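# Remove bike from floor rack and stand it on kickstand

## Task

Get the bicycle out of the floor stand and leave it upright on its own kickstand. At the finish nothing else may be in contact with the bike: no wall, no furniture, no loose item, and not the rack either (the rack is free to slide, not anchored). Release the bike and back the robot away; the bike must stay up without the robot holding it. The robot itself must not topple or be left leaning.

## Robot and tools

Robot: a Hello Robot Stretch 3. It has a two-wheeled base (0.33 m long, 0.34 m wide) that can only drive straight or spin in place, never sideways. There is a single arm that rides up and down a mast and telescopes out to the robot's RIGHT side, ending in a wrist with yaw, pitch and roll and a two-finger gripper. To move the gripper forward or back you drive the base. Spinning in place pivots about the point midway between the drive wheels, 0.05 m behind the front edge. With the arm pulled in and the wrist folded, the spin sweeps a 0.28 m radius; an unfolded, level wrist reaches past that.

Frames: the base frame sits on the floor between the drive wheels, x forward, y left, z up. hand_pose is reported in it, at the point where the closed fingertips meet. The odometry frame is the base frame where the scene began; heading is positive to the left, in -3.142 to 3.142.

Cameras: head_camera and nav_camera are on the head and are aimed with head_pan_rad and head_tilt_rad; wrist_camera rides on the gripper. Every successful execute_actions result carries one picture per camera, taken when the call ends.

Tool execute_actions, argument actions: a list run in order (empty list = just look). Each action may have robot, steps (integer 1 to 450, at 30 steps per second; default 1) and until (only together with steps). An action with only steps simply waits. robot is one of: a single command object; a list of up to 8 commands and {"pause_s": s} entries (s at most 15 seconds) executed one after another, each starting once the previous ended well; or {"stop": true}, which brakes everything and clears the queue.

A command object can hold base, joints and contact_limits, and these start together and keep running across later actions and while you think.
- base: exactly one key. translate_m is a relative drive in metres measured from wherever the base is when that command begins; positive forward, magnitude up to 1. rotate_rad is a relative spin in radians from the current heading; positive is counter-clockwise seen from above (left), magnitude up to 3.2.
- joints: absolute targets, one number per named joint; unnamed joints keep their previous target. lift_m 0 to 1.1 m (arm height); arm_m 0 to 0.52 m (extension); wrist_yaw_rad -1.345 to 4.42 (0 along the arm, positive toward the front, 3.0 folded over the base); wrist_pitch_rad -1.57 to 0.451 (0 level, negative tips fingers down); wrist_roll_rad -2.911 to 2.911 (0 fingers side by side); gripper_m -0.089 to 0.179 (bigger is wider; actual fingertip gap is 0.007 m less when nearly shut, 0.025 m less when wide, zero below 0.007); head_pan_rad -3.953 to 1.73 (0 ahead, positive left, -1.57 looks along the arm); head_tilt_rad -1.53 to 0.419 (negative looks down).
- contact_limits: {"arm_m": effort} with effort a percentage 1 to 100 at which the arm motion halts; lower is gentler, valid until the next arm_m command.
Any out-of-range or malformed value makes the whole call rejected, nothing runs.

until ends an action early once all its conditions hold. {"robot": {"status": "ended"}} waits for all motion and the queue to finish. Other fields compare with [op, value] where op is =, !=, <, <=, >, >=, e.g. lift_m, arm_m_goal, base_status, queue, queue_left, refusals; statuses accept a word or ["!=","moving"]. {"any": {"status": "ended"}} fires when the first motion or queue ends. Do not wait on exact equality of readings.

Tool zoom_image: camera (head_camera, nav_camera or wrist_camera) and region [x0, y0, x1, y1] in pixels of that camera's last image, origin top-left, at most 504 by 504.

Tool finished_scene: scene (integer) ends the scene permanently and reports success; only call it once everything has stopped.

Result lines: base_status with progress in brackets (distance done of goal); joint_goals; joint_status per joint (moving, done, off_target, contact_stop, time_out, stopped, not_commanded, torque_fault); measured_speeds; refusals, queue and queue_left; base_odometry with turned_by_wheels and turned_by_imu; base_tilt in degrees (forward/right positive, a few degrees of fixed bias); motor_effort in percent with bracketed peak; lidar_m as 12 distances in 30-degree sectors counter-clockwise from straight ahead, in a plane 0.17 m up; wrist_depth_mm and head_depth_mm as 7x7 grids; on_its_own when the robot has changed a goal, a joint is slack or off, a motor is loaded at rest, or the base leans; lines starting refused:, dropped: or replaced: explain what was not done.

Speed: the base is fast (0.30 m/s, 1.9 rad/s) only with lift_m under 0.30, arm_m under 0.03 and wrist_yaw_rad over 2.54; otherwise 0.10 m/s and 0.63 rad/s.

Gripping: close to a gripper_m smaller than the part's width; open at least 0.02 above where the pads touched. Status does not reveal whether something is held.

Cautions: fold or unfold the wrist only with lift_m between 0.32 and 0.95, pitch -0.4 and roll near 0. With yaw below -0.4, keep pitch at -0.5 or lower. Pushing on something rigid with the gripper higher than roughly 0.45 m can tip the robot; so can driving while holding or pushing something fixed, snagging furniture (worst reversing), or a repeated push after contact_stop. If it leans, undo the last move in small steps, release contact, and lower lift_m toward 0.2. Lift and arm go slack after contact_stop; wrist servos can overheat and go limp for 10 s. Avoid dropping the bike, knocking the rack over, slamming or shoving hard, and release and back away before finishing.

Each tool is called after "Call:" as name(argument=value, ...), one argument or row to a line, values as JSON.

## Session

Call:
execute_actions(
  actions=[],
)

Scene clock: 0.00 s.
robot.base_odometry: x=+0.000 y=+0.000 heading=+0.000 (m, m, rad; robot's odometry frame)
robot.turned_by_wheels: +0.000 (rad since the last result)
robot.turned_by_imu: +0.000 (rad since the last result)
robot.base_tilt: forward=-2.5 right=-1.3 (deg)
robot.lidar_m: 1.21 2.12 2.25 2.63 4.02 2.23 1.68 1.62 1.13 0.85 0.82 0.86
robot.head_depth_mm: 1045 1049 1047 1048 1046 1052 1056 / 1204 1205 1204 1209 1209 1206 1209 / 1413 1414 1420 1423 1421 1422 1431 / 1715 1715 1718 1726 1728 1733 1732 / 1965 2121 2131 2167 2161 2186 1994 / 1968 2071 2081 2072 2102 2120 2060 / 1922 1949 1982 1999 1998 2017 1980
robot.base_status: not_commanded
robot.joint_positions: lift_m=+0.486 arm_m=+0.001 wrist_yaw_rad=+2.851 wrist_pitch_rad=-0.332 wrist_roll_rad=-0.011 gripper_m=+0.037 head_pan_rad=-0.015 head_tilt_rad=+0.005
robot.joint_goals: lift_m=+0.486 arm_m=+0.001 wrist_yaw_rad=+2.851 wrist_pitch_rad=-0.332 wrist_roll_rad=-0.011 gripper_m=+0.037 head_pan_rad=-0.015 head_tilt_rad=+0.005
robot.joint_status: lift_m=not_commanded arm_m=not_commanded wrist_yaw_rad=not_commanded wrist_pitch_rad=not_commanded wrist_roll_rad=not_commanded gripper_m=not_commanded head_pan_rad=not_commanded head_tilt_rad=not_commanded
robot.measured_speeds: translate_m=+0.000 rotate_rad=+0.000 lift_m=+0.000 arm_m=+0.000 wrist_yaw_rad=+0.000 wrist_pitch_rad=+0.000 wrist_roll_rad=+0.000 head_pan_rad=+0.000 head_tilt_rad=+0.000
robot: refusals=0 queue=idle queue_left=0
robot.motor_effort: left_wheel=+1 right_wheel=+0 lift_m=+30 arm_m=+0 wrist_yaw_rad=+1 wrist_pitch_rad=+4 wrist_roll_rad=+0 gripper_m=-1 head_pan_rad=-1 head_tilt_rad=+2 (%)
robot.hand_pose: x=+0.0459 y=+0.0787 z=+0.5185 quat_wxyz=(+0.217, +0.703, +0.016, +0.677) (m; robot's base frame)
robot.wrist_depth_mm: - - - - - - - / - - - - - - - / - - - - - - - / - - - - - - - / 970 - - 946 - 942 966 / 797 - 794 797 801 781 778 / 679 670 659 659 655 653 663
pictures: head_camera (sideways: a quarter turn clockwise sets it upright), nav_camera (sideways: a quarter turn counterclockwise sets it upright), wrist_camera
Images, in order (width x height): head_camera 896x504, nav_camera 672x504, wrist_camera 644x364.

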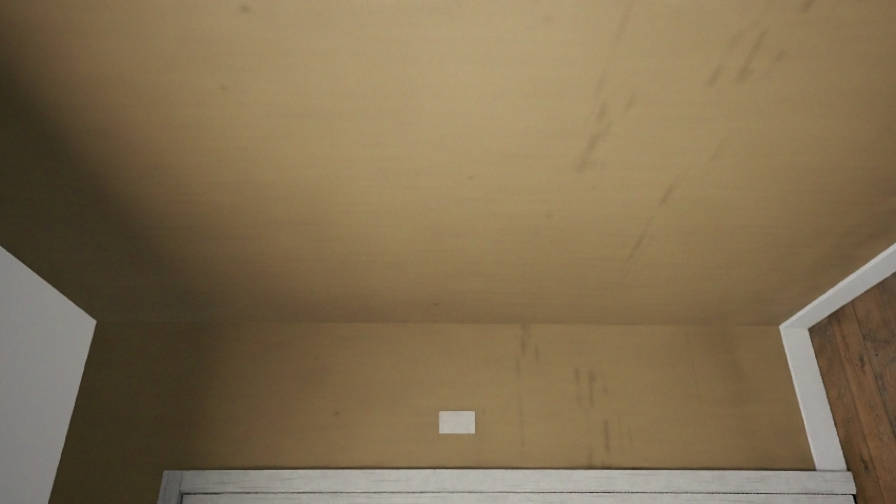

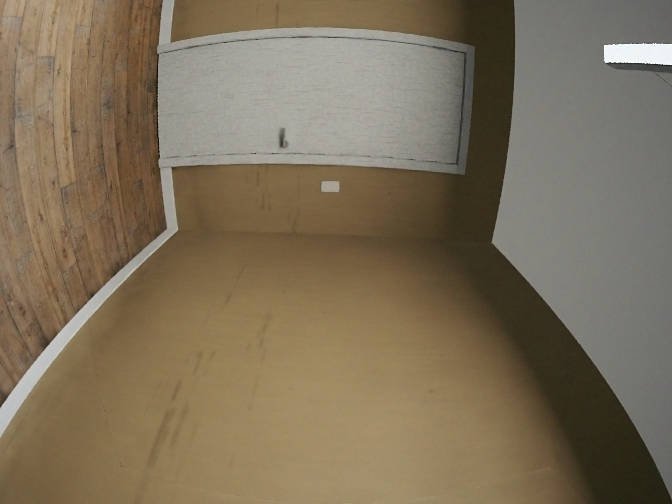

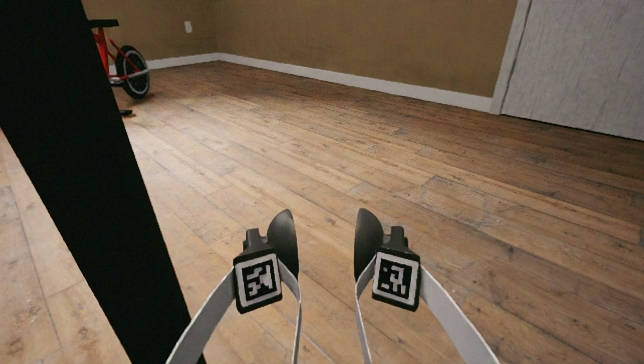

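Call:
execute_actions(
  actions=[
    {"robot":{"base":{"rotate_rad":1.9},"joints":{"head_tilt_rad":-0.5}},"steps":450,"until":{"robot":{"status":"ended"}}},
  ],
)

Scene clock: 4.10 s.
robot.base_odometry: x=+0.000 y=+0.000 heading=+1.900 (m, m, rad; robot's odometry frame)
robot.turned_by_wheels: +1.900 (rad since the last result)
robot.turned_by_imu: +1.905 (rad since the last result)
robot.base_tilt: forward=-2.4 right=-1.3 (deg)
robot.lidar_m: 2.06 2.87 1.81 1.63 1.46 0.91 0.82 0.83 1.00 1.93 2.14 2.61
robot.head_depth_mm: 3492 3814 3774 2522 1896 1515 1264 / 3431 3763 3815 2524 1897 1517 1268 / 3321 3658 3291 2523 1895 1517 1267 / 3291 3615 3309 2396 1895 1512 1266 / 3248 3570 3733 2300 1893 1516 1269 / 3201 3525 3705 2530 1888 1519 1268 / 3179 3447 3625 2495 1886 1517 1266
robot.base_status: done (rotate_rad +1.8999 of +1.9000)
robot.joint_positions: lift_m=+0.486 arm_m=+0.001 wrist_yaw_rad=+2.851 wrist_pitch_rad=-0.332 wrist_roll_rad=-0.011 gripper_m=+0.037 head_pan_rad=-0.015 head_tilt_rad=-0.494
robot.joint_goals: lift_m=+0.486 arm_m=+0.001 wrist_yaw_rad=+2.851 wrist_pitch_rad=-0.332 wrist_roll_rad=-0.011 gripper_m=+0.037 head_pan_rad=-0.015 head_tilt_rad=-0.500
robot.joint_status: lift_m=not_commanded arm_m=not_commanded wrist_yaw_rad=not_commanded wrist_pitch_rad=not_commanded wrist_roll_rad=not_commanded gripper_m=not_commanded head_pan_rad=not_commanded head_tilt_rad=done
robot.measured_speeds: translate_m=+0.000 rotate_rad=+0.000 lift_m=+0.000 arm_m=+0.000 wrist_yaw_rad=+0.000 wrist_pitch_rad=+0.000 wrist_roll_rad=+0.000 head_pan_rad=+0.000 head_tilt_rad=+0.000
robot: refusals=0 queue=done queue_left=0
robot.motor_effort: left_wheel=-2(7) right_wheel=+3(9) lift_m=+30(30) arm_m=+0(0) wrist_yaw_rad=+0(0) wrist_pitch_rad=+4(4) wrist_roll_rad=+0(0) gripper_m=-1(0) head_pan_rad=+1(0) head_tilt_rad=-1(22) (%)
robot.hand_pose: x=+0.0459 y=+0.0787 z=+0.5185 quat_wxyz=(+0.217, +0.703, +0.016, +0.677) (m; robot's base frame)
robot.wrist_depth_mm: - - - - - - - / - - - - - - - / - - - - - - - / - - - - - - - / 982 - - 934 - 945 921 / 791 - 781 786 792 771 784 / 683 652 668 661 654 660 658
pictures: head_camera (sideways: a quarter turn clockwise sets it upright), nav_camera (sideways: a quarter turn counterclockwise sets it upright), wrist_camera
Images, in order (width x height): head_camera 896x504, nav_camera 672x504, wrist_camera 644x364.

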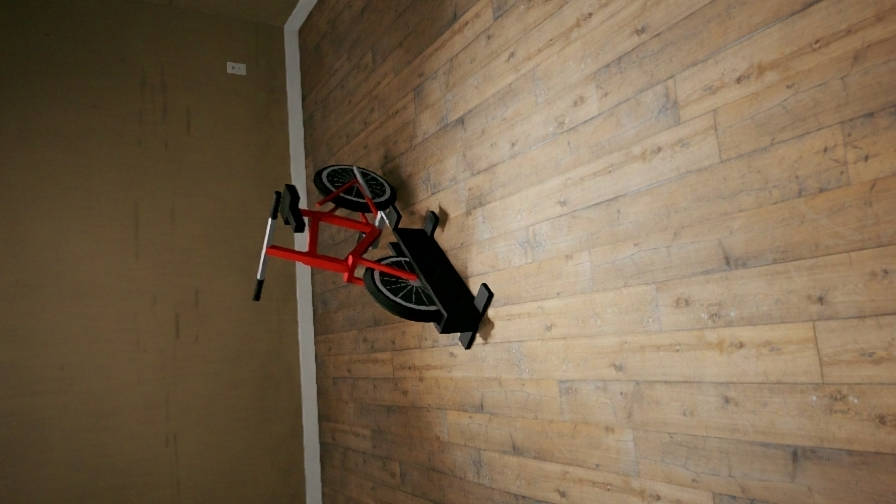

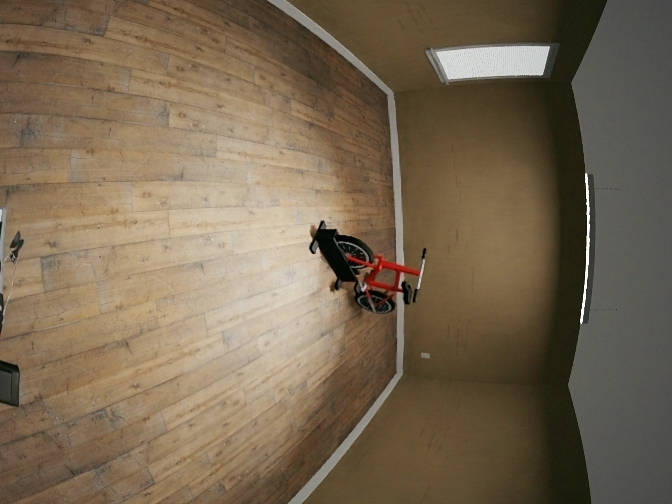

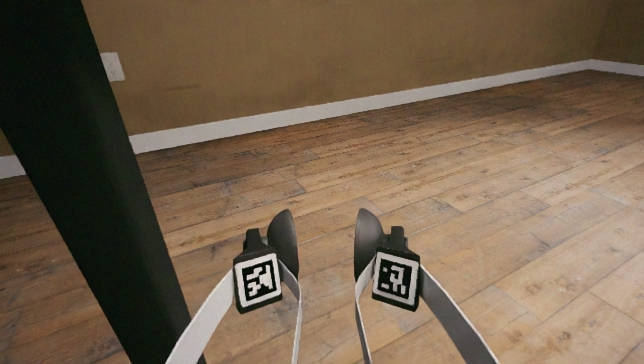

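Call:
execute_actions(
  actions=[
    {"robot":[{"base":{"rotate_rad":-0.3},"joints":{"lift_m":0.28,"wrist_pitch_rad":-0.4,"wrist_yaw_rad":3.0}},{"base":{"translate_m":1}},{"base":{"translate_m":1}},{"base":{"translate_m":0.15}},{"base":{"rotate_rad":2.8},"joints":{"head_pan_rad":-1.57,"head_tilt_rad":-0.95}}],"steps":450,"until":{"robot":{"status":"ended"}}},
    {"steps":300,"until":{"robot":{"status":"ended"}}},
  ],
)

Scene clock: 22.37 s.
robot.base_odometry: x=-0.063 y=+2.149 heading=-1.883 (m, m, rad; robot's odometry frame)
robot.turned_by_wheels: +2.500 (rad since the last result)
robot.turned_by_imu: +2.504 (rad since the last result)
robot.base_tilt: forward=-2.4 right=-1.3 (deg)
robot.lidar_m: 2.90 2.73 2.66 1.40 1.17 1.16 1.30 2.05 0.75 0.74 0.73 2.61
robot.head_depth_mm: 2017 2073 1754 1236 1337 1203 1091 / 2181 2076 1683 1233 1347 1202 1118 / 2302 2080 1749 1286 1346 1213 - / 2453 2075 1759 1313 1321 1222 - / 2530 2075 1656 1293 1347 1205 1094 / 2535 2087 1752 1209 1348 1205 1090 / 2449 2087 1755 1259 1343 1207 1094
robot.base_status: done (rotate_rad +2.7999 of +2.8000)
robot.joint_positions: lift_m=+0.280 arm_m=+0.001 wrist_yaw_rad=+2.999 wrist_pitch_rad=-0.413 wrist_roll_rad=-0.011 gripper_m=+0.037 head_pan_rad=-1.563 head_tilt_rad=-0.938
robot.joint_goals: lift_m=+0.280 arm_m=+0.001 wrist_yaw_rad=+3.000 wrist_pitch_rad=-0.400 wrist_roll_rad=-0.011 gripper_m=+0.037 head_pan_rad=-1.570 head_tilt_rad=-0.950
robot.joint_status: lift_m=done arm_m=not_commanded wrist_yaw_rad=done wrist_pitch_rad=done wrist_roll_rad=not_commanded gripper_m=not_commanded head_pan_rad=done head_tilt_rad=done
robot.measured_speeds: translate_m=+0.000 rotate_rad=+0.000 lift_m=+0.000 arm_m=+0.000 wrist_yaw_rad=+0.000 wrist_pitch_rad=+0.000 wrist_roll_rad=+0.000 head_pan_rad=+0.000 head_tilt_rad=+0.000
robot: refusals=0 queue=done queue_left=0
robot.motor_effort: left_wheel=-2(12) right_wheel=+3(13) lift_m=+27(30) arm_m=+0(1) wrist_yaw_rad=+2(3) wrist_pitch_rad=+4(5) wrist_roll_rad=+0(0) gripper_m=-1(1) head_pan_rad=-3(52) head_tilt_rad=-4(20) (%)
robot.hand_pose: x=+0.0108 y=+0.0768 z=+0.2940 quat_wxyz=(+0.194, +0.696, +0.096, +0.684) (m; robot's base frame)
robot.wrist_depth_mm: 870 - - - - - - / 880 - - - - - - / 897 945 933 971 940 921 915 / 721 735 722 716 719 724 701 / 589 591 - 571 593 559 566 / 488 503 - - 491 477 479 / 442 - - - 419 413 409
pictures: head_camera (sideways: a quarter turn clockwise sets it upright), nav_camera (sideways: a quarter turn counterclockwise sets it upright), wrist_camera
Images, in order (width x height): head_camera 896x504, nav_camera 672x504, wrist_camera 644x364.

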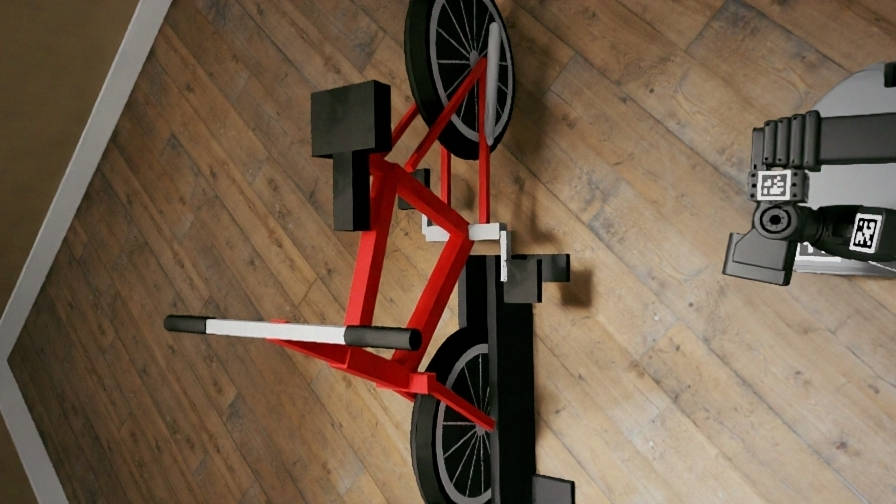

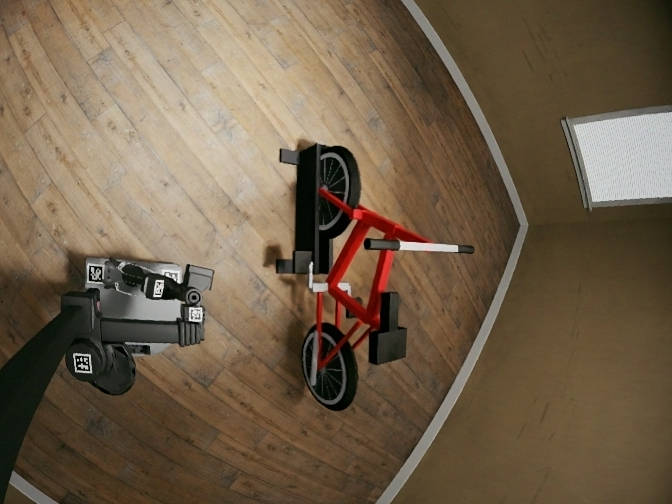

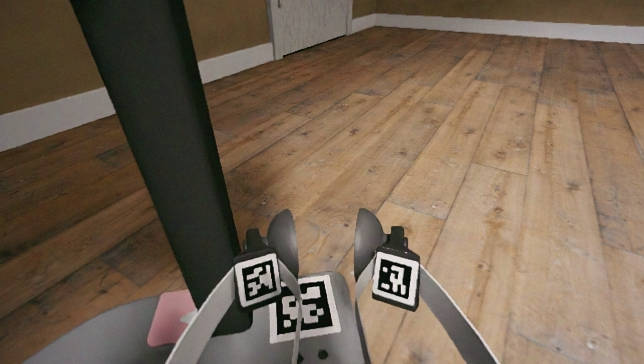

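Call:
execute_actions(
  actions=[
    {"robot":[{"joints":{"lift_m":0.36},"base":{"translate_m":-0.35}},{"joints":{"wrist_yaw_rad":0,"gripper_m":0.0}},{"joints":{"wrist_pitch_rad":-0.3,"arm_m":0.15,"lift_m":0.33}}],"steps":450,"until":{"robot":{"status":"ended"}}},
  ],
)

Scene clock: 32.00 s.
robot.base_odometry: x=+0.045 y=+2.482 heading=-1.883 (m, m, rad; robot's odometry frame)
robot.turned_by_wheels: +0.000 (rad since the last result)
robot.turned_by_imu: -0.001 (rad since the last result)
robot.base_tilt: forward=-2.4 right=-1.3 (deg)
robot.lidar_m: 3.20 2.96 2.02 1.09 0.90 0.90 1.01 1.61 1.82 0.73 0.76 0.98
robot.head_depth_mm: 1779 1965 1766 1525 1347 1203 1088 / 1931 2043 1748 1519 1348 1202 1117 / 2105 2081 1763 1284 1368 1177 - / 2288 2082 1762 1236 1345 1202 1122 / 2442 2087 1719 1354 1347 1205 1094 / 2536 2073 1751 1441 1345 1204 1095 / 2558 2089 1769 1318 1323 1211 1097
robot.base_status: done (translate_m -0.3500 of -0.3500)
robot.joint_positions: lift_m=+0.330 arm_m=+0.150 wrist_yaw_rad=+0.001 wrist_pitch_rad=-0.321 wrist_roll_rad=-0.011 gripper_m=+0.000 head_pan_rad=-1.563 head_tilt_rad=-0.938
robot.joint_goals: lift_m=+0.330 arm_m=+0.150 wrist_yaw_rad=+0.000 wrist_pitch_rad=-0.300 wrist_roll_rad=-0.011 gripper_m=+0.000 head_pan_rad=-1.570 head_tilt_rad=-0.950
robot.joint_status: lift_m=done arm_m=done wrist_yaw_rad=done wrist_pitch_rad=done wrist_roll_rad=not_commanded gripper_m=done head_pan_rad=done head_tilt_rad=done
robot.measured_speeds: translate_m=+0.000 rotate_rad=+0.000 lift_m=+0.000 arm_m=+0.000 wrist_yaw_rad=+0.000 wrist_pitch_rad=+0.000 wrist_roll_rad=+0.000 head_pan_rad=+0.000 head_tilt_rad=+0.000
robot: refusals=0 queue=done queue_left=0
robot.motor_effort: left_wheel=-2(12) right_wheel=+3(8) lift_m=+27(35) arm_m=+5(6) wrist_yaw_rad=-1(2) wrist_pitch_rad=+7(7) wrist_roll_rad=+0(0) gripper_m=-1(80) head_pan_rad=-4(5) head_tilt_rad=-4(5) (%)
robot.hand_pose: x=-0.0213 y=-0.5302 z=+0.3652 quat_wxyz=(+0.702, +0.114, -0.694, -0.112) (m; robot's base frame)
robot.wrist_depth_mm: 325 - - - - - - / 314 - - - - - - / 337 - 350 347 - - - / 433 507 361 376 398 929 901 / 401 454 397 401 441 731 701 / 489 582 442 - 586 589 591 / 475 518 504 500 494 504 500
pictures: head_camera (sideways: a quarter turn clockwise sets it upright), nav_camera (sideways: a quarter turn counterclockwise sets it upright), wrist_camera
Images, in order (width x height): head_camera 896x504, nav_camera 672x504, wrist_camera 644x364.

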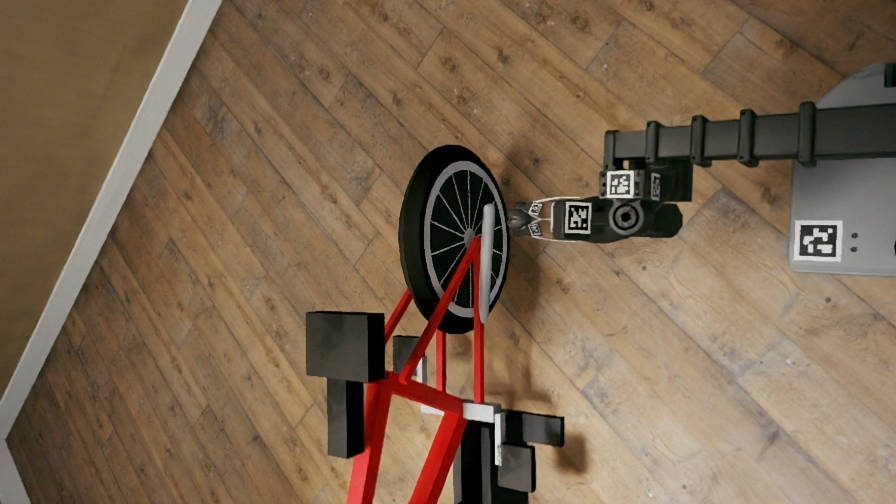

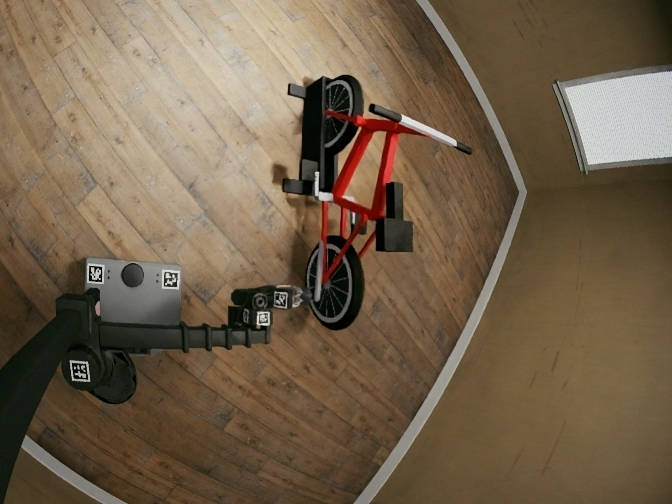

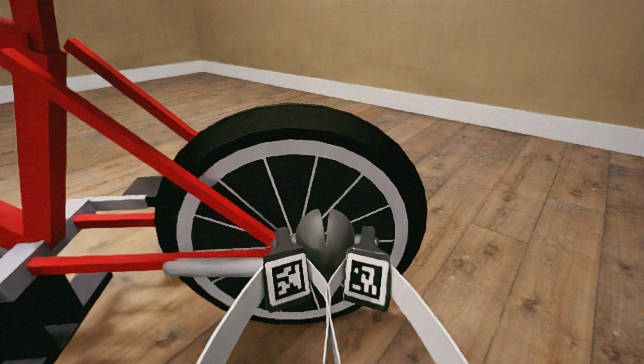

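Call:
execute_actions(
  actions=[
    {"robot":{"joints":{"arm_m":0.27,"lift_m":0.23,"head_tilt_rad":-1.1}},"steps":450,"until":{"robot":{"status":"ended"}}},
  ],
)

Call:
zoom_image(
  camera="head_camera",
  region=[250,130,550,350],
)

Scene clock: 34.20 s.
robot.base_odometry: x=+0.045 y=+2.482 heading=-1.883 (m, m, rad; robot's odometry frame)
robot.turned_by_wheels: +0.000 (rad since the last result)
robot.turned_by_imu: +0.000 (rad since the last result)
robot.base_tilt: forward=-2.3 right=-1.3 (deg)
robot.lidar_m: 3.21 2.96 2.02 1.09 0.90 0.90 1.00 1.61 1.81 0.72 0.76 0.98
robot.head_depth_mm: 1860 1703 1529 1386 1274 1167 1109 / 1895 1720 1536 1392 1279 1199 - / 1943 1721 1279 1416 1267 - - / 1945 1714 1215 1363 1270 1206 - / 1950 1726 1241 1393 1274 1175 1091 / 1950 1730 1272 1379 1276 1177 1092 / 1954 1720 1314 1348 1278 1178 1089
robot.base_status: done (translate_m -0.3500 of -0.3500)
robot.joint_positions: lift_m=+0.230 arm_m=+0.270 wrist_yaw_rad=+0.001 wrist_pitch_rad=-0.320 wrist_roll_rad=-0.011 gripper_m=+0.000 head_pan_rad=-1.563 head_tilt_rad=-1.086
robot.joint_goals: lift_m=+0.230 arm_m=+0.270 wrist_yaw_rad=+0.000 wrist_pitch_rad=-0.300 wrist_roll_rad=-0.011 gripper_m=+0.000 head_pan_rad=-1.570 head_tilt_rad=-1.100
robot.joint_status: lift_m=done arm_m=done wrist_yaw_rad=done wrist_pitch_rad=done wrist_roll_rad=not_commanded gripper_m=done head_pan_rad=done head_tilt_rad=done
robot.measured_speeds: translate_m=+0.000 rotate_rad=+0.000 lift_m=+0.000 arm_m=+0.000 wrist_yaw_rad=+0.000 wrist_pitch_rad=+0.000 wrist_roll_rad=+0.000 head_pan_rad=+0.000 head_tilt_rad=+0.000
robot: refusals=0 queue=done queue_left=0
robot.motor_effort: left_wheel=-2(2) right_wheel=+3(2) lift_m=+27(26) arm_m=+5(5) wrist_yaw_rad=+0(0) wrist_pitch_rad=+7(7) wrist_roll_rad=+0(0) gripper_m=-2(2) head_pan_rad=-5(4) head_tilt_rad=-5(15) (%)
robot.hand_pose: x=-0.0213 y=-0.6502 z=+0.2653 quat_wxyz=(+0.702, +0.114, -0.694, -0.112) (m; robot's base frame)
robot.wrist_depth_mm: - - 190 195 - - 953 / - 196 196 201 213 - - / 211 206 213 219 227 - - / 311 221 232 239 248 686 740 / 540 251 250 256 273 557 576 / 238 230 229 - 307 467 471 / 399 392 330 333 383 395 395
pictures: head_camera (sideways: a quarter turn clockwise sets it upright), nav_camera (sideways: a quarter turn counterclockwise sets it upright), wrist_camera
Images, in order (width x height): head_camera 896x504, nav_camera 672x504, wrist_camera 644x364.

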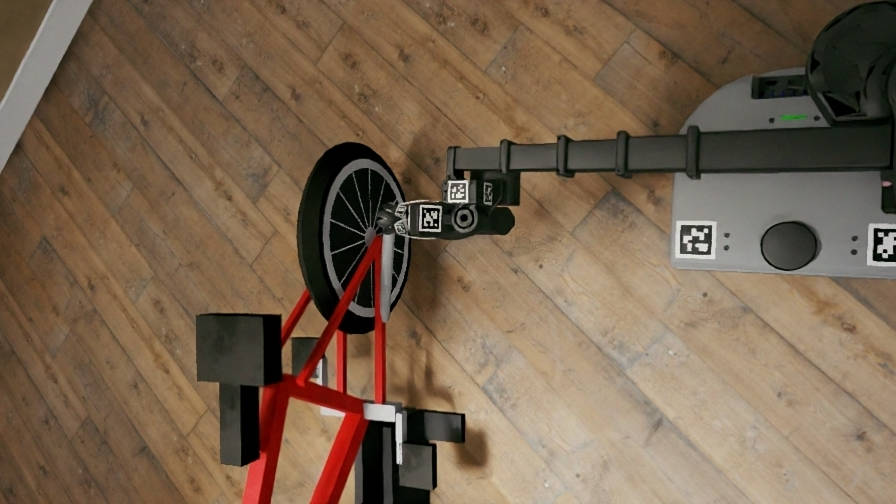

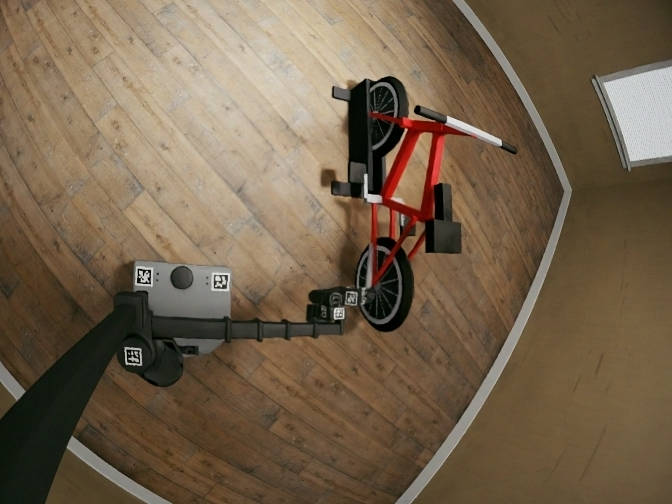

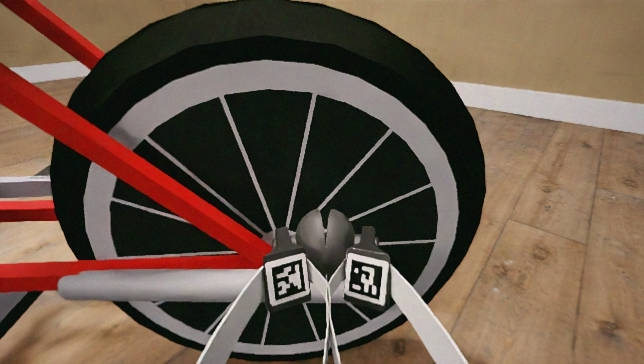

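Region (250, 130, 550, 350) of head_camera's 896x504 image, scaled by 1.680, with more detail than that image has; it fills the top 370 rows of this view, and the rest is white.

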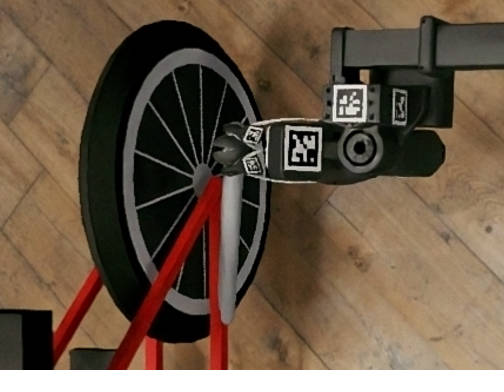

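Call:
execute_actions(
  actions=[
    {"robot":[{"joints":{"arm_m":0.31},"base":{"translate_m":-0.015}},{"joints":{"lift_m":0.12}}],"steps":450,"until":{"robot":{"status":"ended"}}},
  ],
)

Scene clock: 36.40 s.
robot.base_odometry: x=+0.049 y=+2.496 heading=-1.883 (m, m, rad; robot's odometry frame)
robot.turned_by_wheels: +0.000 (rad since the last result)
robot.turned_by_imu: +0.000 (rad since the last result)
robot.base_tilt: forward=-2.3 right=-1.3 (deg)
robot.lidar_m: 3.19 2.96 1.99 1.08 0.89 0.89 0.99 1.59 1.81 0.73 0.74 0.98
robot.head_depth_mm: 1857 1719 1535 1388 1277 1170 1110 / 1914 1712 1540 1393 1276 1196 - / 1947 1712 1375 1415 1273 - - / 1948 1716 1220 1380 1271 1200 - / 1945 1734 1239 1404 1276 1177 1089 / 1945 1729 1235 1378 1278 1173 1089 / 1940 1726 1350 1350 1281 1177 1093
robot.base_status: done (translate_m -0.0150 of -0.0150)
robot.joint_positions: lift_m=+0.168 arm_m=+0.310 wrist_yaw_rad=+0.000 wrist_pitch_rad=-0.249 wrist_roll_rad=-0.011 gripper_m=+0.000 head_pan_rad=-1.563 head_tilt_rad=-1.087
robot.joint_goals: lift_m=+0.169 arm_m=+0.310 wrist_yaw_rad=+0.000 wrist_pitch_rad=-0.300 wrist_roll_rad=-0.011 gripper_m=+0.000 head_pan_rad=-1.570 head_tilt_rad=-1.100
robot.joint_status: lift_m=contact_stop arm_m=done wrist_yaw_rad=done wrist_pitch_rad=done wrist_roll_rad=not_commanded gripper_m=done head_pan_rad=done head_tilt_rad=done
robot.measured_speeds: translate_m=+0.000 rotate_rad=+0.000 lift_m=-0.020 arm_m=+0.000 wrist_yaw_rad=+0.000 wrist_pitch_rad=+0.216 wrist_roll_rad=+0.000 head_pan_rad=+0.000 head_tilt_rad=+0.000
robot: refusals=0 queue=dropped queue_left=0
robot.on_its_own: lift_m is slack since a contact_stop, until your next command for it (your +0.120 is given up)
robot.motor_effort: left_wheel=-3(7) right_wheel=+4(5) lift_m=+31(31) arm_m=+5(5) wrist_yaw_rad=+1(0) wrist_pitch_rad=-23(24) wrist_roll_rad=+0(0) gripper_m=-1(2) head_pan_rad=-4(4) head_tilt_rad=-5(5) (%)
robot.hand_pose: x=-0.0214 y=-0.6970 z=+0.2206 quat_wxyz=(+0.706, +0.089, -0.697, -0.088) (m; robot's base frame)
robot.wrist_depth_mm: 146 149 151 154 160 - 932 / 155 158 161 164 169 - - / 156 169 173 176 181 214 - / 177 176 186 191 195 222 730 / 191 194 196 202 211 495 541 / 167 166 165 - 234 414 429 / 234 232 242 248 258 356 355
pictures: head_camera (sideways: a quarter turn clockwise sets it upright), nav_camera (sideways: a quarter turn counterclockwise sets it upright), wrist_camera
Images, in order (width x height): head_camera 896x504, nav_camera 672x504, wrist_camera 644x364.

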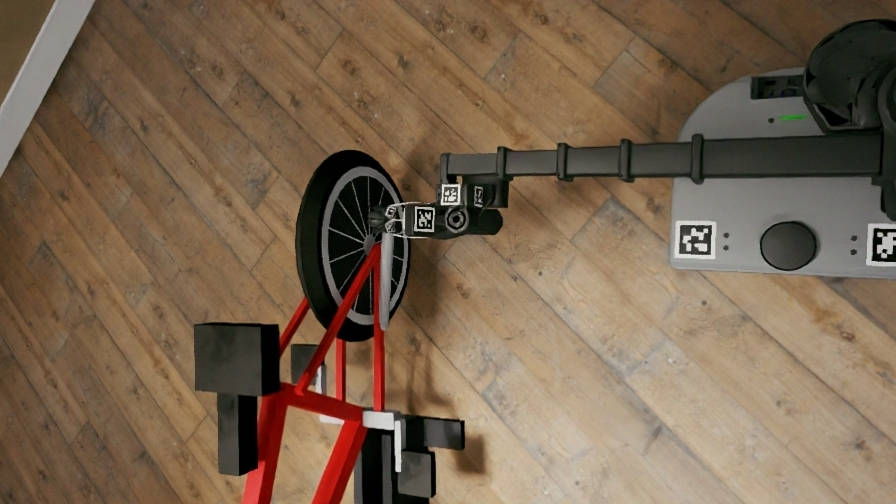

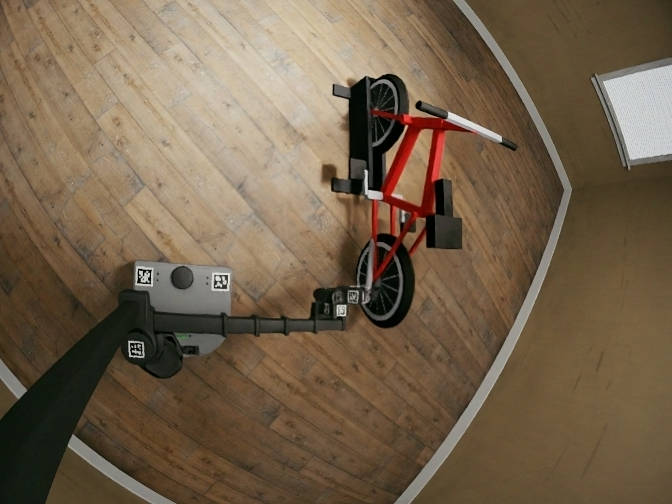

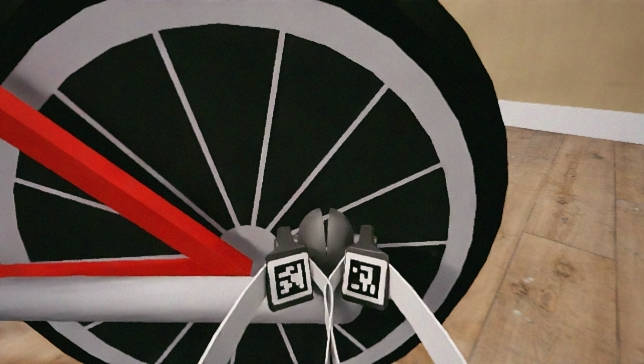

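Possibly on the axle nut; shift back a bit and retract slightly.

Call:
execute_actions(
  actions=[
    {"robot":[{"joints":{"lift_m":0.2}},{"joints":{"arm_m":0.29},"base":{"translate_m":-0.02}},{"joints":{"lift_m":0.1}}],"steps":450,"until":{"robot":{"status":"ended"}}},
  ],
)

Scene clock: 39.10 s.
robot.base_odometry: x=+0.056 y=+2.515 heading=-1.883 (m, m, rad; robot's odometry frame)
robot.turned_by_wheels: +0.000 (rad since the last result)
robot.turned_by_imu: +0.000 (rad since the last result)
robot.base_tilt: forward=-2.5 right=-1.3 (deg)
robot.lidar_m: 3.23 2.98 1.96 1.06 0.87 0.87 0.97 1.56 1.80 0.73 0.75 0.98
robot.head_depth_mm: 1845 1720 1534 1392 1268 1170 1107 / 1900 1712 1536 1393 1271 1196 - / 1928 1719 1499 1419 1272 - - / 1942 1722 1229 1373 1273 1199 - / 1949 1720 1228 1397 1274 1175 1091 / 1942 1690 1235 1400 1275 1172 1089 / 1953 1725 1358 1359 1277 1177 1091
robot.base_status: done (translate_m -0.0200 of -0.0200)
robot.joint_positions: lift_m=+0.164 arm_m=+0.290 wrist_yaw_rad=+0.008 wrist_pitch_rad=-0.255 wrist_roll_rad=-0.011 gripper_m=+0.000 head_pan_rad=-1.563 head_tilt_rad=-1.087
robot.joint_goals: lift_m=+0.165 arm_m=+0.290 wrist_yaw_rad=+0.000 wrist_pitch_rad=-0.300 wrist_roll_rad=-0.011 gripper_m=+0.000 head_pan_rad=-1.570 head_tilt_rad=-1.100
robot.joint_status: lift_m=contact_stop arm_m=done wrist_yaw_rad=done wrist_pitch_rad=done wrist_roll_rad=not_commanded gripper_m=done head_pan_rad=done head_tilt_rad=done
robot.measured_speeds: translate_m=+0.000 rotate_rad=+0.000 lift_m=-0.020 arm_m=-0.001 wrist_yaw_rad=+0.010 wrist_pitch_rad=+0.240 wrist_roll_rad=+0.000 head_pan_rad=+0.000 head_tilt_rad=+0.000
robot: refusals=0 queue=dropped queue_left=0
robot.on_its_own: lift_m is slack since a contact_stop, until your next command for it (your +0.100 is given up)
robot.motor_effort: left_wheel=+0(7) right_wheel=-1(5) lift_m=+31(34) arm_m=+4(5) wrist_yaw_rad=-7(7) wrist_pitch_rad=-22(22) wrist_roll_rad=+0(0) gripper_m=-1(1) head_pan_rad=-5(4) head_tilt_rad=-5(5) (%)
robot.hand_pose: x=-0.0195 y=-0.6766 z=+0.2151 quat_wxyz=(+0.706, +0.093, -0.697, -0.087) (m; robot's base frame)
robot.wrist_depth_mm: 169 172 174 176 191 - 910 / 178 181 186 191 195 - - / 169 193 198 202 207 - 946 / 205 188 211 218 221 700 691 / 202 202 196 228 240 532 526 / 241 246 248 - 392 423 420 / 351 266 277 283 340 352 350
pictures: head_camera (sideways: a quarter turn clockwise sets it upright), nav_camera (sideways: a quarter turn counterclockwise sets it upright), wrist_camera
Images, in order (width x height): head_camera 896x504, nav_camera 672x504, wrist_camera 644x364.

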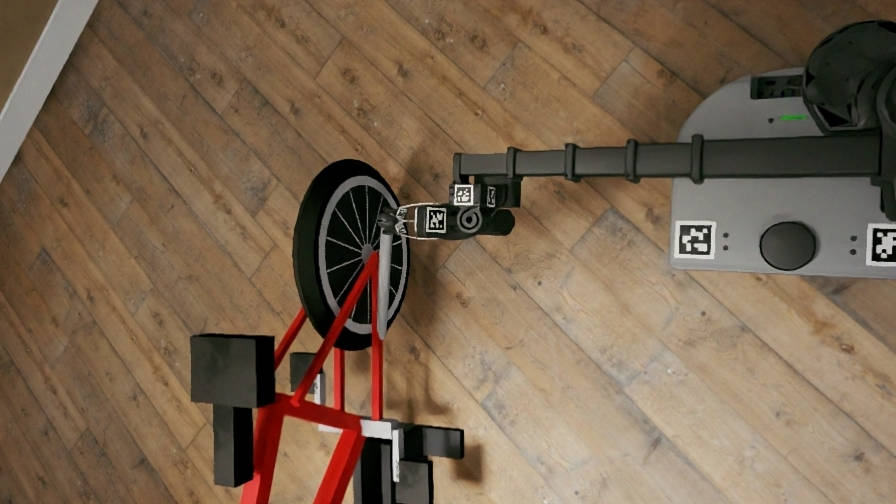

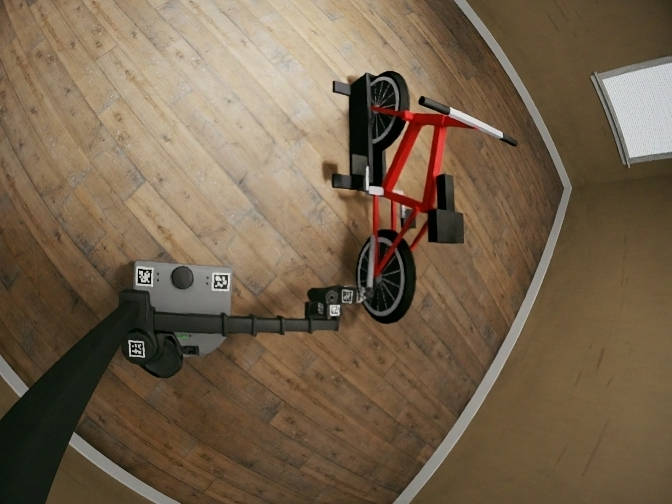

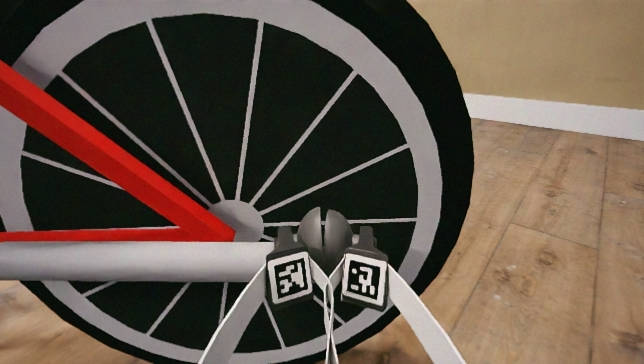

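Call:
execute_actions(
  actions=[
    {"robot":{"joints":{"lift_m":0.165,"wrist_pitch_rad":-0.6,"arm_m":0.31}},"steps":45},
  ],
)

Scene clock: 40.67 s.
robot.base_odometry: x=+0.056 y=+2.515 heading=-1.883 (m, m, rad; robot's odometry frame)
robot.turned_by_wheels: +0.000 (rad since the last result)
robot.turned_by_imu: -0.003 (rad since the last result)
robot.base_tilt: forward=-3.1 right=-2.4 (deg)
robot.lidar_m: 3.24 2.98 1.96 1.05 0.87 0.87 0.97 1.54 1.79 0.67 0.71 0.98
robot.head_depth_mm: 1882 1747 1560 1399 1274 1172 1106 / 1960 1757 1557 1411 1275 1202 - / 2010 1757 1537 1435 1282 - - / 2004 1775 1228 1391 1284 1206 - / 2005 1763 1284 1401 1286 1179 1092 / 2033 1766 1259 1416 1294 1185 1097 / 2039 1789 1358 1369 1291 1187 1094
robot.base_status: done (translate_m -0.0200 of -0.0200)
robot.joint_positions: lift_m=+0.183 arm_m=+0.309 wrist_yaw_rad=+0.007 wrist_pitch_rad=-0.452 wrist_roll_rad=-0.011 gripper_m=+0.000 head_pan_rad=-1.564 head_tilt_rad=-1.087
robot.joint_goals: lift_m=+0.182 arm_m=+0.310 wrist_yaw_rad=+0.000 wrist_pitch_rad=-0.600 wrist_roll_rad=-0.011 gripper_m=+0.000 head_pan_rad=-1.570 head_tilt_rad=-1.100
robot.joint_status: lift_m=contact_stop arm_m=done wrist_yaw_rad=done wrist_pitch_rad=off_target wrist_roll_rad=not_commanded gripper_m=done head_pan_rad=done head_tilt_rad=done
robot.measured_speeds: translate_m=+0.000 rotate_rad=+0.000 lift_m=+0.014 arm_m=+0.000 wrist_yaw_rad=+0.000 wrist_pitch_rad=+0.000 wrist_roll_rad=+0.000 head_pan_rad=+0.000 head_tilt_rad=+0.000
robot: refusals=0 queue=dropped queue_left=0
robot.on_its_own: lift_m is slack since a contact_stop, until your next command for it (your +0.165 is given up)
robot.motor_effort: left_wheel=+0(4) right_wheel=-1(2) lift_m=+12(26) arm_m=+11(17) wrist_yaw_rad=-7(8) wrist_pitch_rad=-54(79) wrist_roll_rad=+0(0) gripper_m=-2(3) head_pan_rad=-3(4) head_tilt_rad=-4(4) (%)
robot.hand_pose: x=-0.0199 y=-0.6741 z=+0.1878 quat_wxyz=(+0.694, +0.162, -0.684, -0.155) (m; robot's base frame)
robot.wrist_depth_mm: 155 156 160 162 168 - 964 / 168 171 174 179 182 943 944 / 161 184 194 196 201 677 720 / 203 187 210 220 226 527 541 / 188 187 189 - 260 454 448 / 382 272 277 - 380 377 375 / 337 337 328 329 330 329 327
pictures: head_camera (sideways: a quarter turn clockwise sets it upright), nav_camera (sideways: a quarter turn counterclockwise sets it upright), wrist_camera
Images, in order (width x height): head_camera 896x504, nav_camera 672x504, wrist_camera 644x364.

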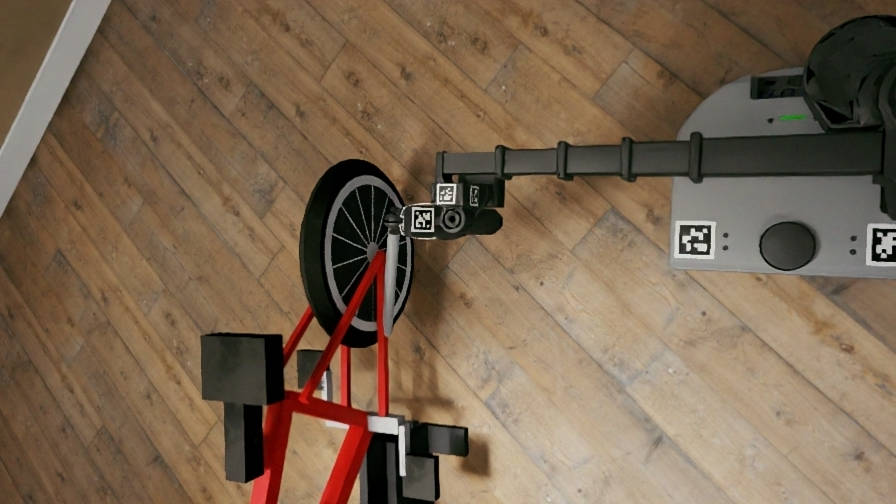

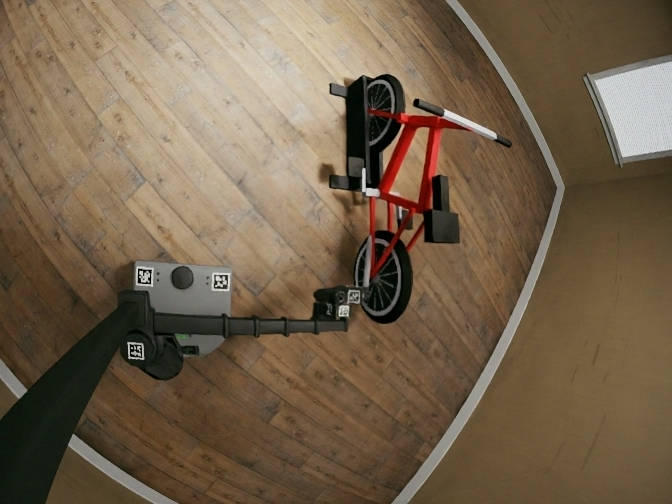

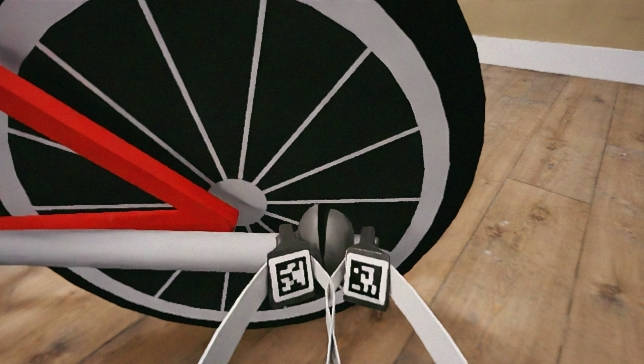

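Call:
execute_actions(
  actions=[
    {"robot":[{"joints":{"lift_m":0.22,"wrist_pitch_rad":-0.45}},{"joints":{"arm_m":0.17,"gripper_m":0.17},"base":{"translate_m":0.1}},{"joints":{"lift_m":0.12,"wrist_pitch_rad":-0.2}}],"steps":450,"until":{"robot":{"status":"ended"}}},
  ],
)

Scene clock: 45.73 s.
robot.base_odometry: x=+0.025 y=+2.420 heading=-1.883 (m, m, rad; robot's odometry frame)
robot.turned_by_wheels: +0.000 (rad since the last result)
robot.turned_by_imu: -0.010 (rad since the last result)
robot.base_tilt: forward=-2.4 right=-1.4 (deg)
robot.lidar_m: 3.13 2.91 2.19 1.15 0.95 0.95 1.05 1.67 0.77 0.73 0.85 0.96
robot.head_depth_mm: 1862 1707 1529 1388 1272 1170 1097 / 1925 1718 1531 1392 1271 1198 - / 1936 1709 1229 1375 1265 - - / 1933 1710 1220 1396 1258 1199 - / 1936 977 1233 1396 1275 1172 1089 / 1945 1728 1288 1363 1277 1174 1089 / 1947 1721 1308 1352 1277 1172 1090
robot.base_status: done (translate_m +0.1000 of +0.1000)
robot.joint_positions: lift_m=+0.120 arm_m=+0.170 wrist_yaw_rad=+0.001 wrist_pitch_rad=-0.221 wrist_roll_rad=-0.011 gripper_m=+0.170 head_pan_rad=-1.566 head_tilt_rad=-1.089
robot.joint_goals: lift_m=+0.120 arm_m=+0.170 wrist_yaw_rad=+0.000 wrist_pitch_rad=-0.200 wrist_roll_rad=-0.011 gripper_m=+0.170 head_pan_rad=-1.570 head_tilt_rad=-1.100
robot.joint_status: lift_m=done arm_m=done wrist_yaw_rad=done wrist_pitch_rad=done wrist_roll_rad=not_commanded gripper_m=done head_pan_rad=done head_tilt_rad=done
robot.measured_speeds: translate_m=+0.000 rotate_rad=+0.000 lift_m=+0.000 arm_m=+0.000 wrist_yaw_rad=+0.000 wrist_pitch_rad=+0.000 wrist_roll_rad=+0.000 head_pan_rad=+0.000 head_tilt_rad=+0.000
robot: refusals=0 queue=done queue_left=0
robot.motor_effort: left_wheel=+0(7) right_wheel=+0(26) lift_m=+27(33) arm_m=-4(10) wrist_yaw_rad=+0(7) wrist_pitch_rad=+7(54) wrist_roll_rad=+0(0) gripper_m=+1(85) head_pan_rad=-3(4) head_tilt_rad=-3(4) (%)
robot.hand_pose: x=-0.0212 y=-0.5600 z=+0.1791 quat_wxyz=(+0.707, +0.079, -0.698, -0.078) (m; robot's base frame)
robot.wrist_depth_mm: - - 273 279 286 315 - / - - 290 293 303 316 - / 307 313 300 289 318 337 - / 682 688 326 340 344 607 650 / 448 527 383 364 376 512 478 / 392 - 385 381 377 372 378 / 320 305 316 316 314 313 310
pictures: head_camera (sideways: a quarter turn clockwise sets it upright), nav_camera (sideways: a quarter turn counterclockwise sets it upright), wrist_camera
Images, in order (width x height): head_camera 896x504, nav_camera 672x504, wrist_camera 644x364.

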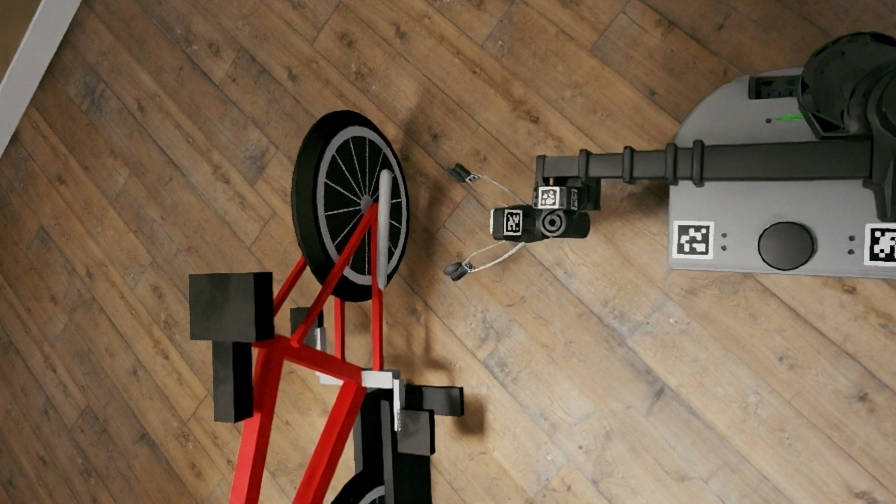

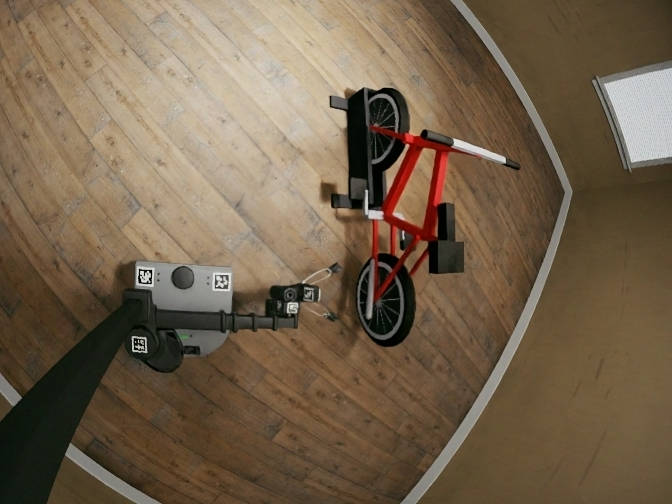

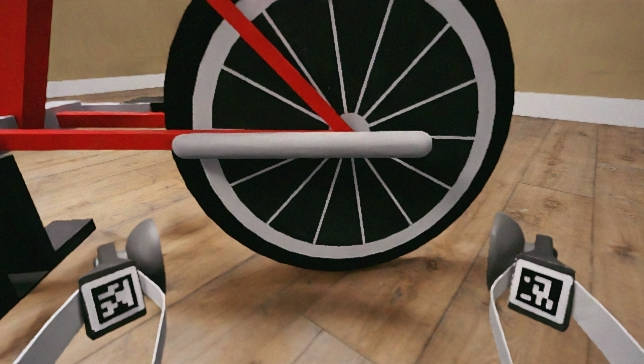

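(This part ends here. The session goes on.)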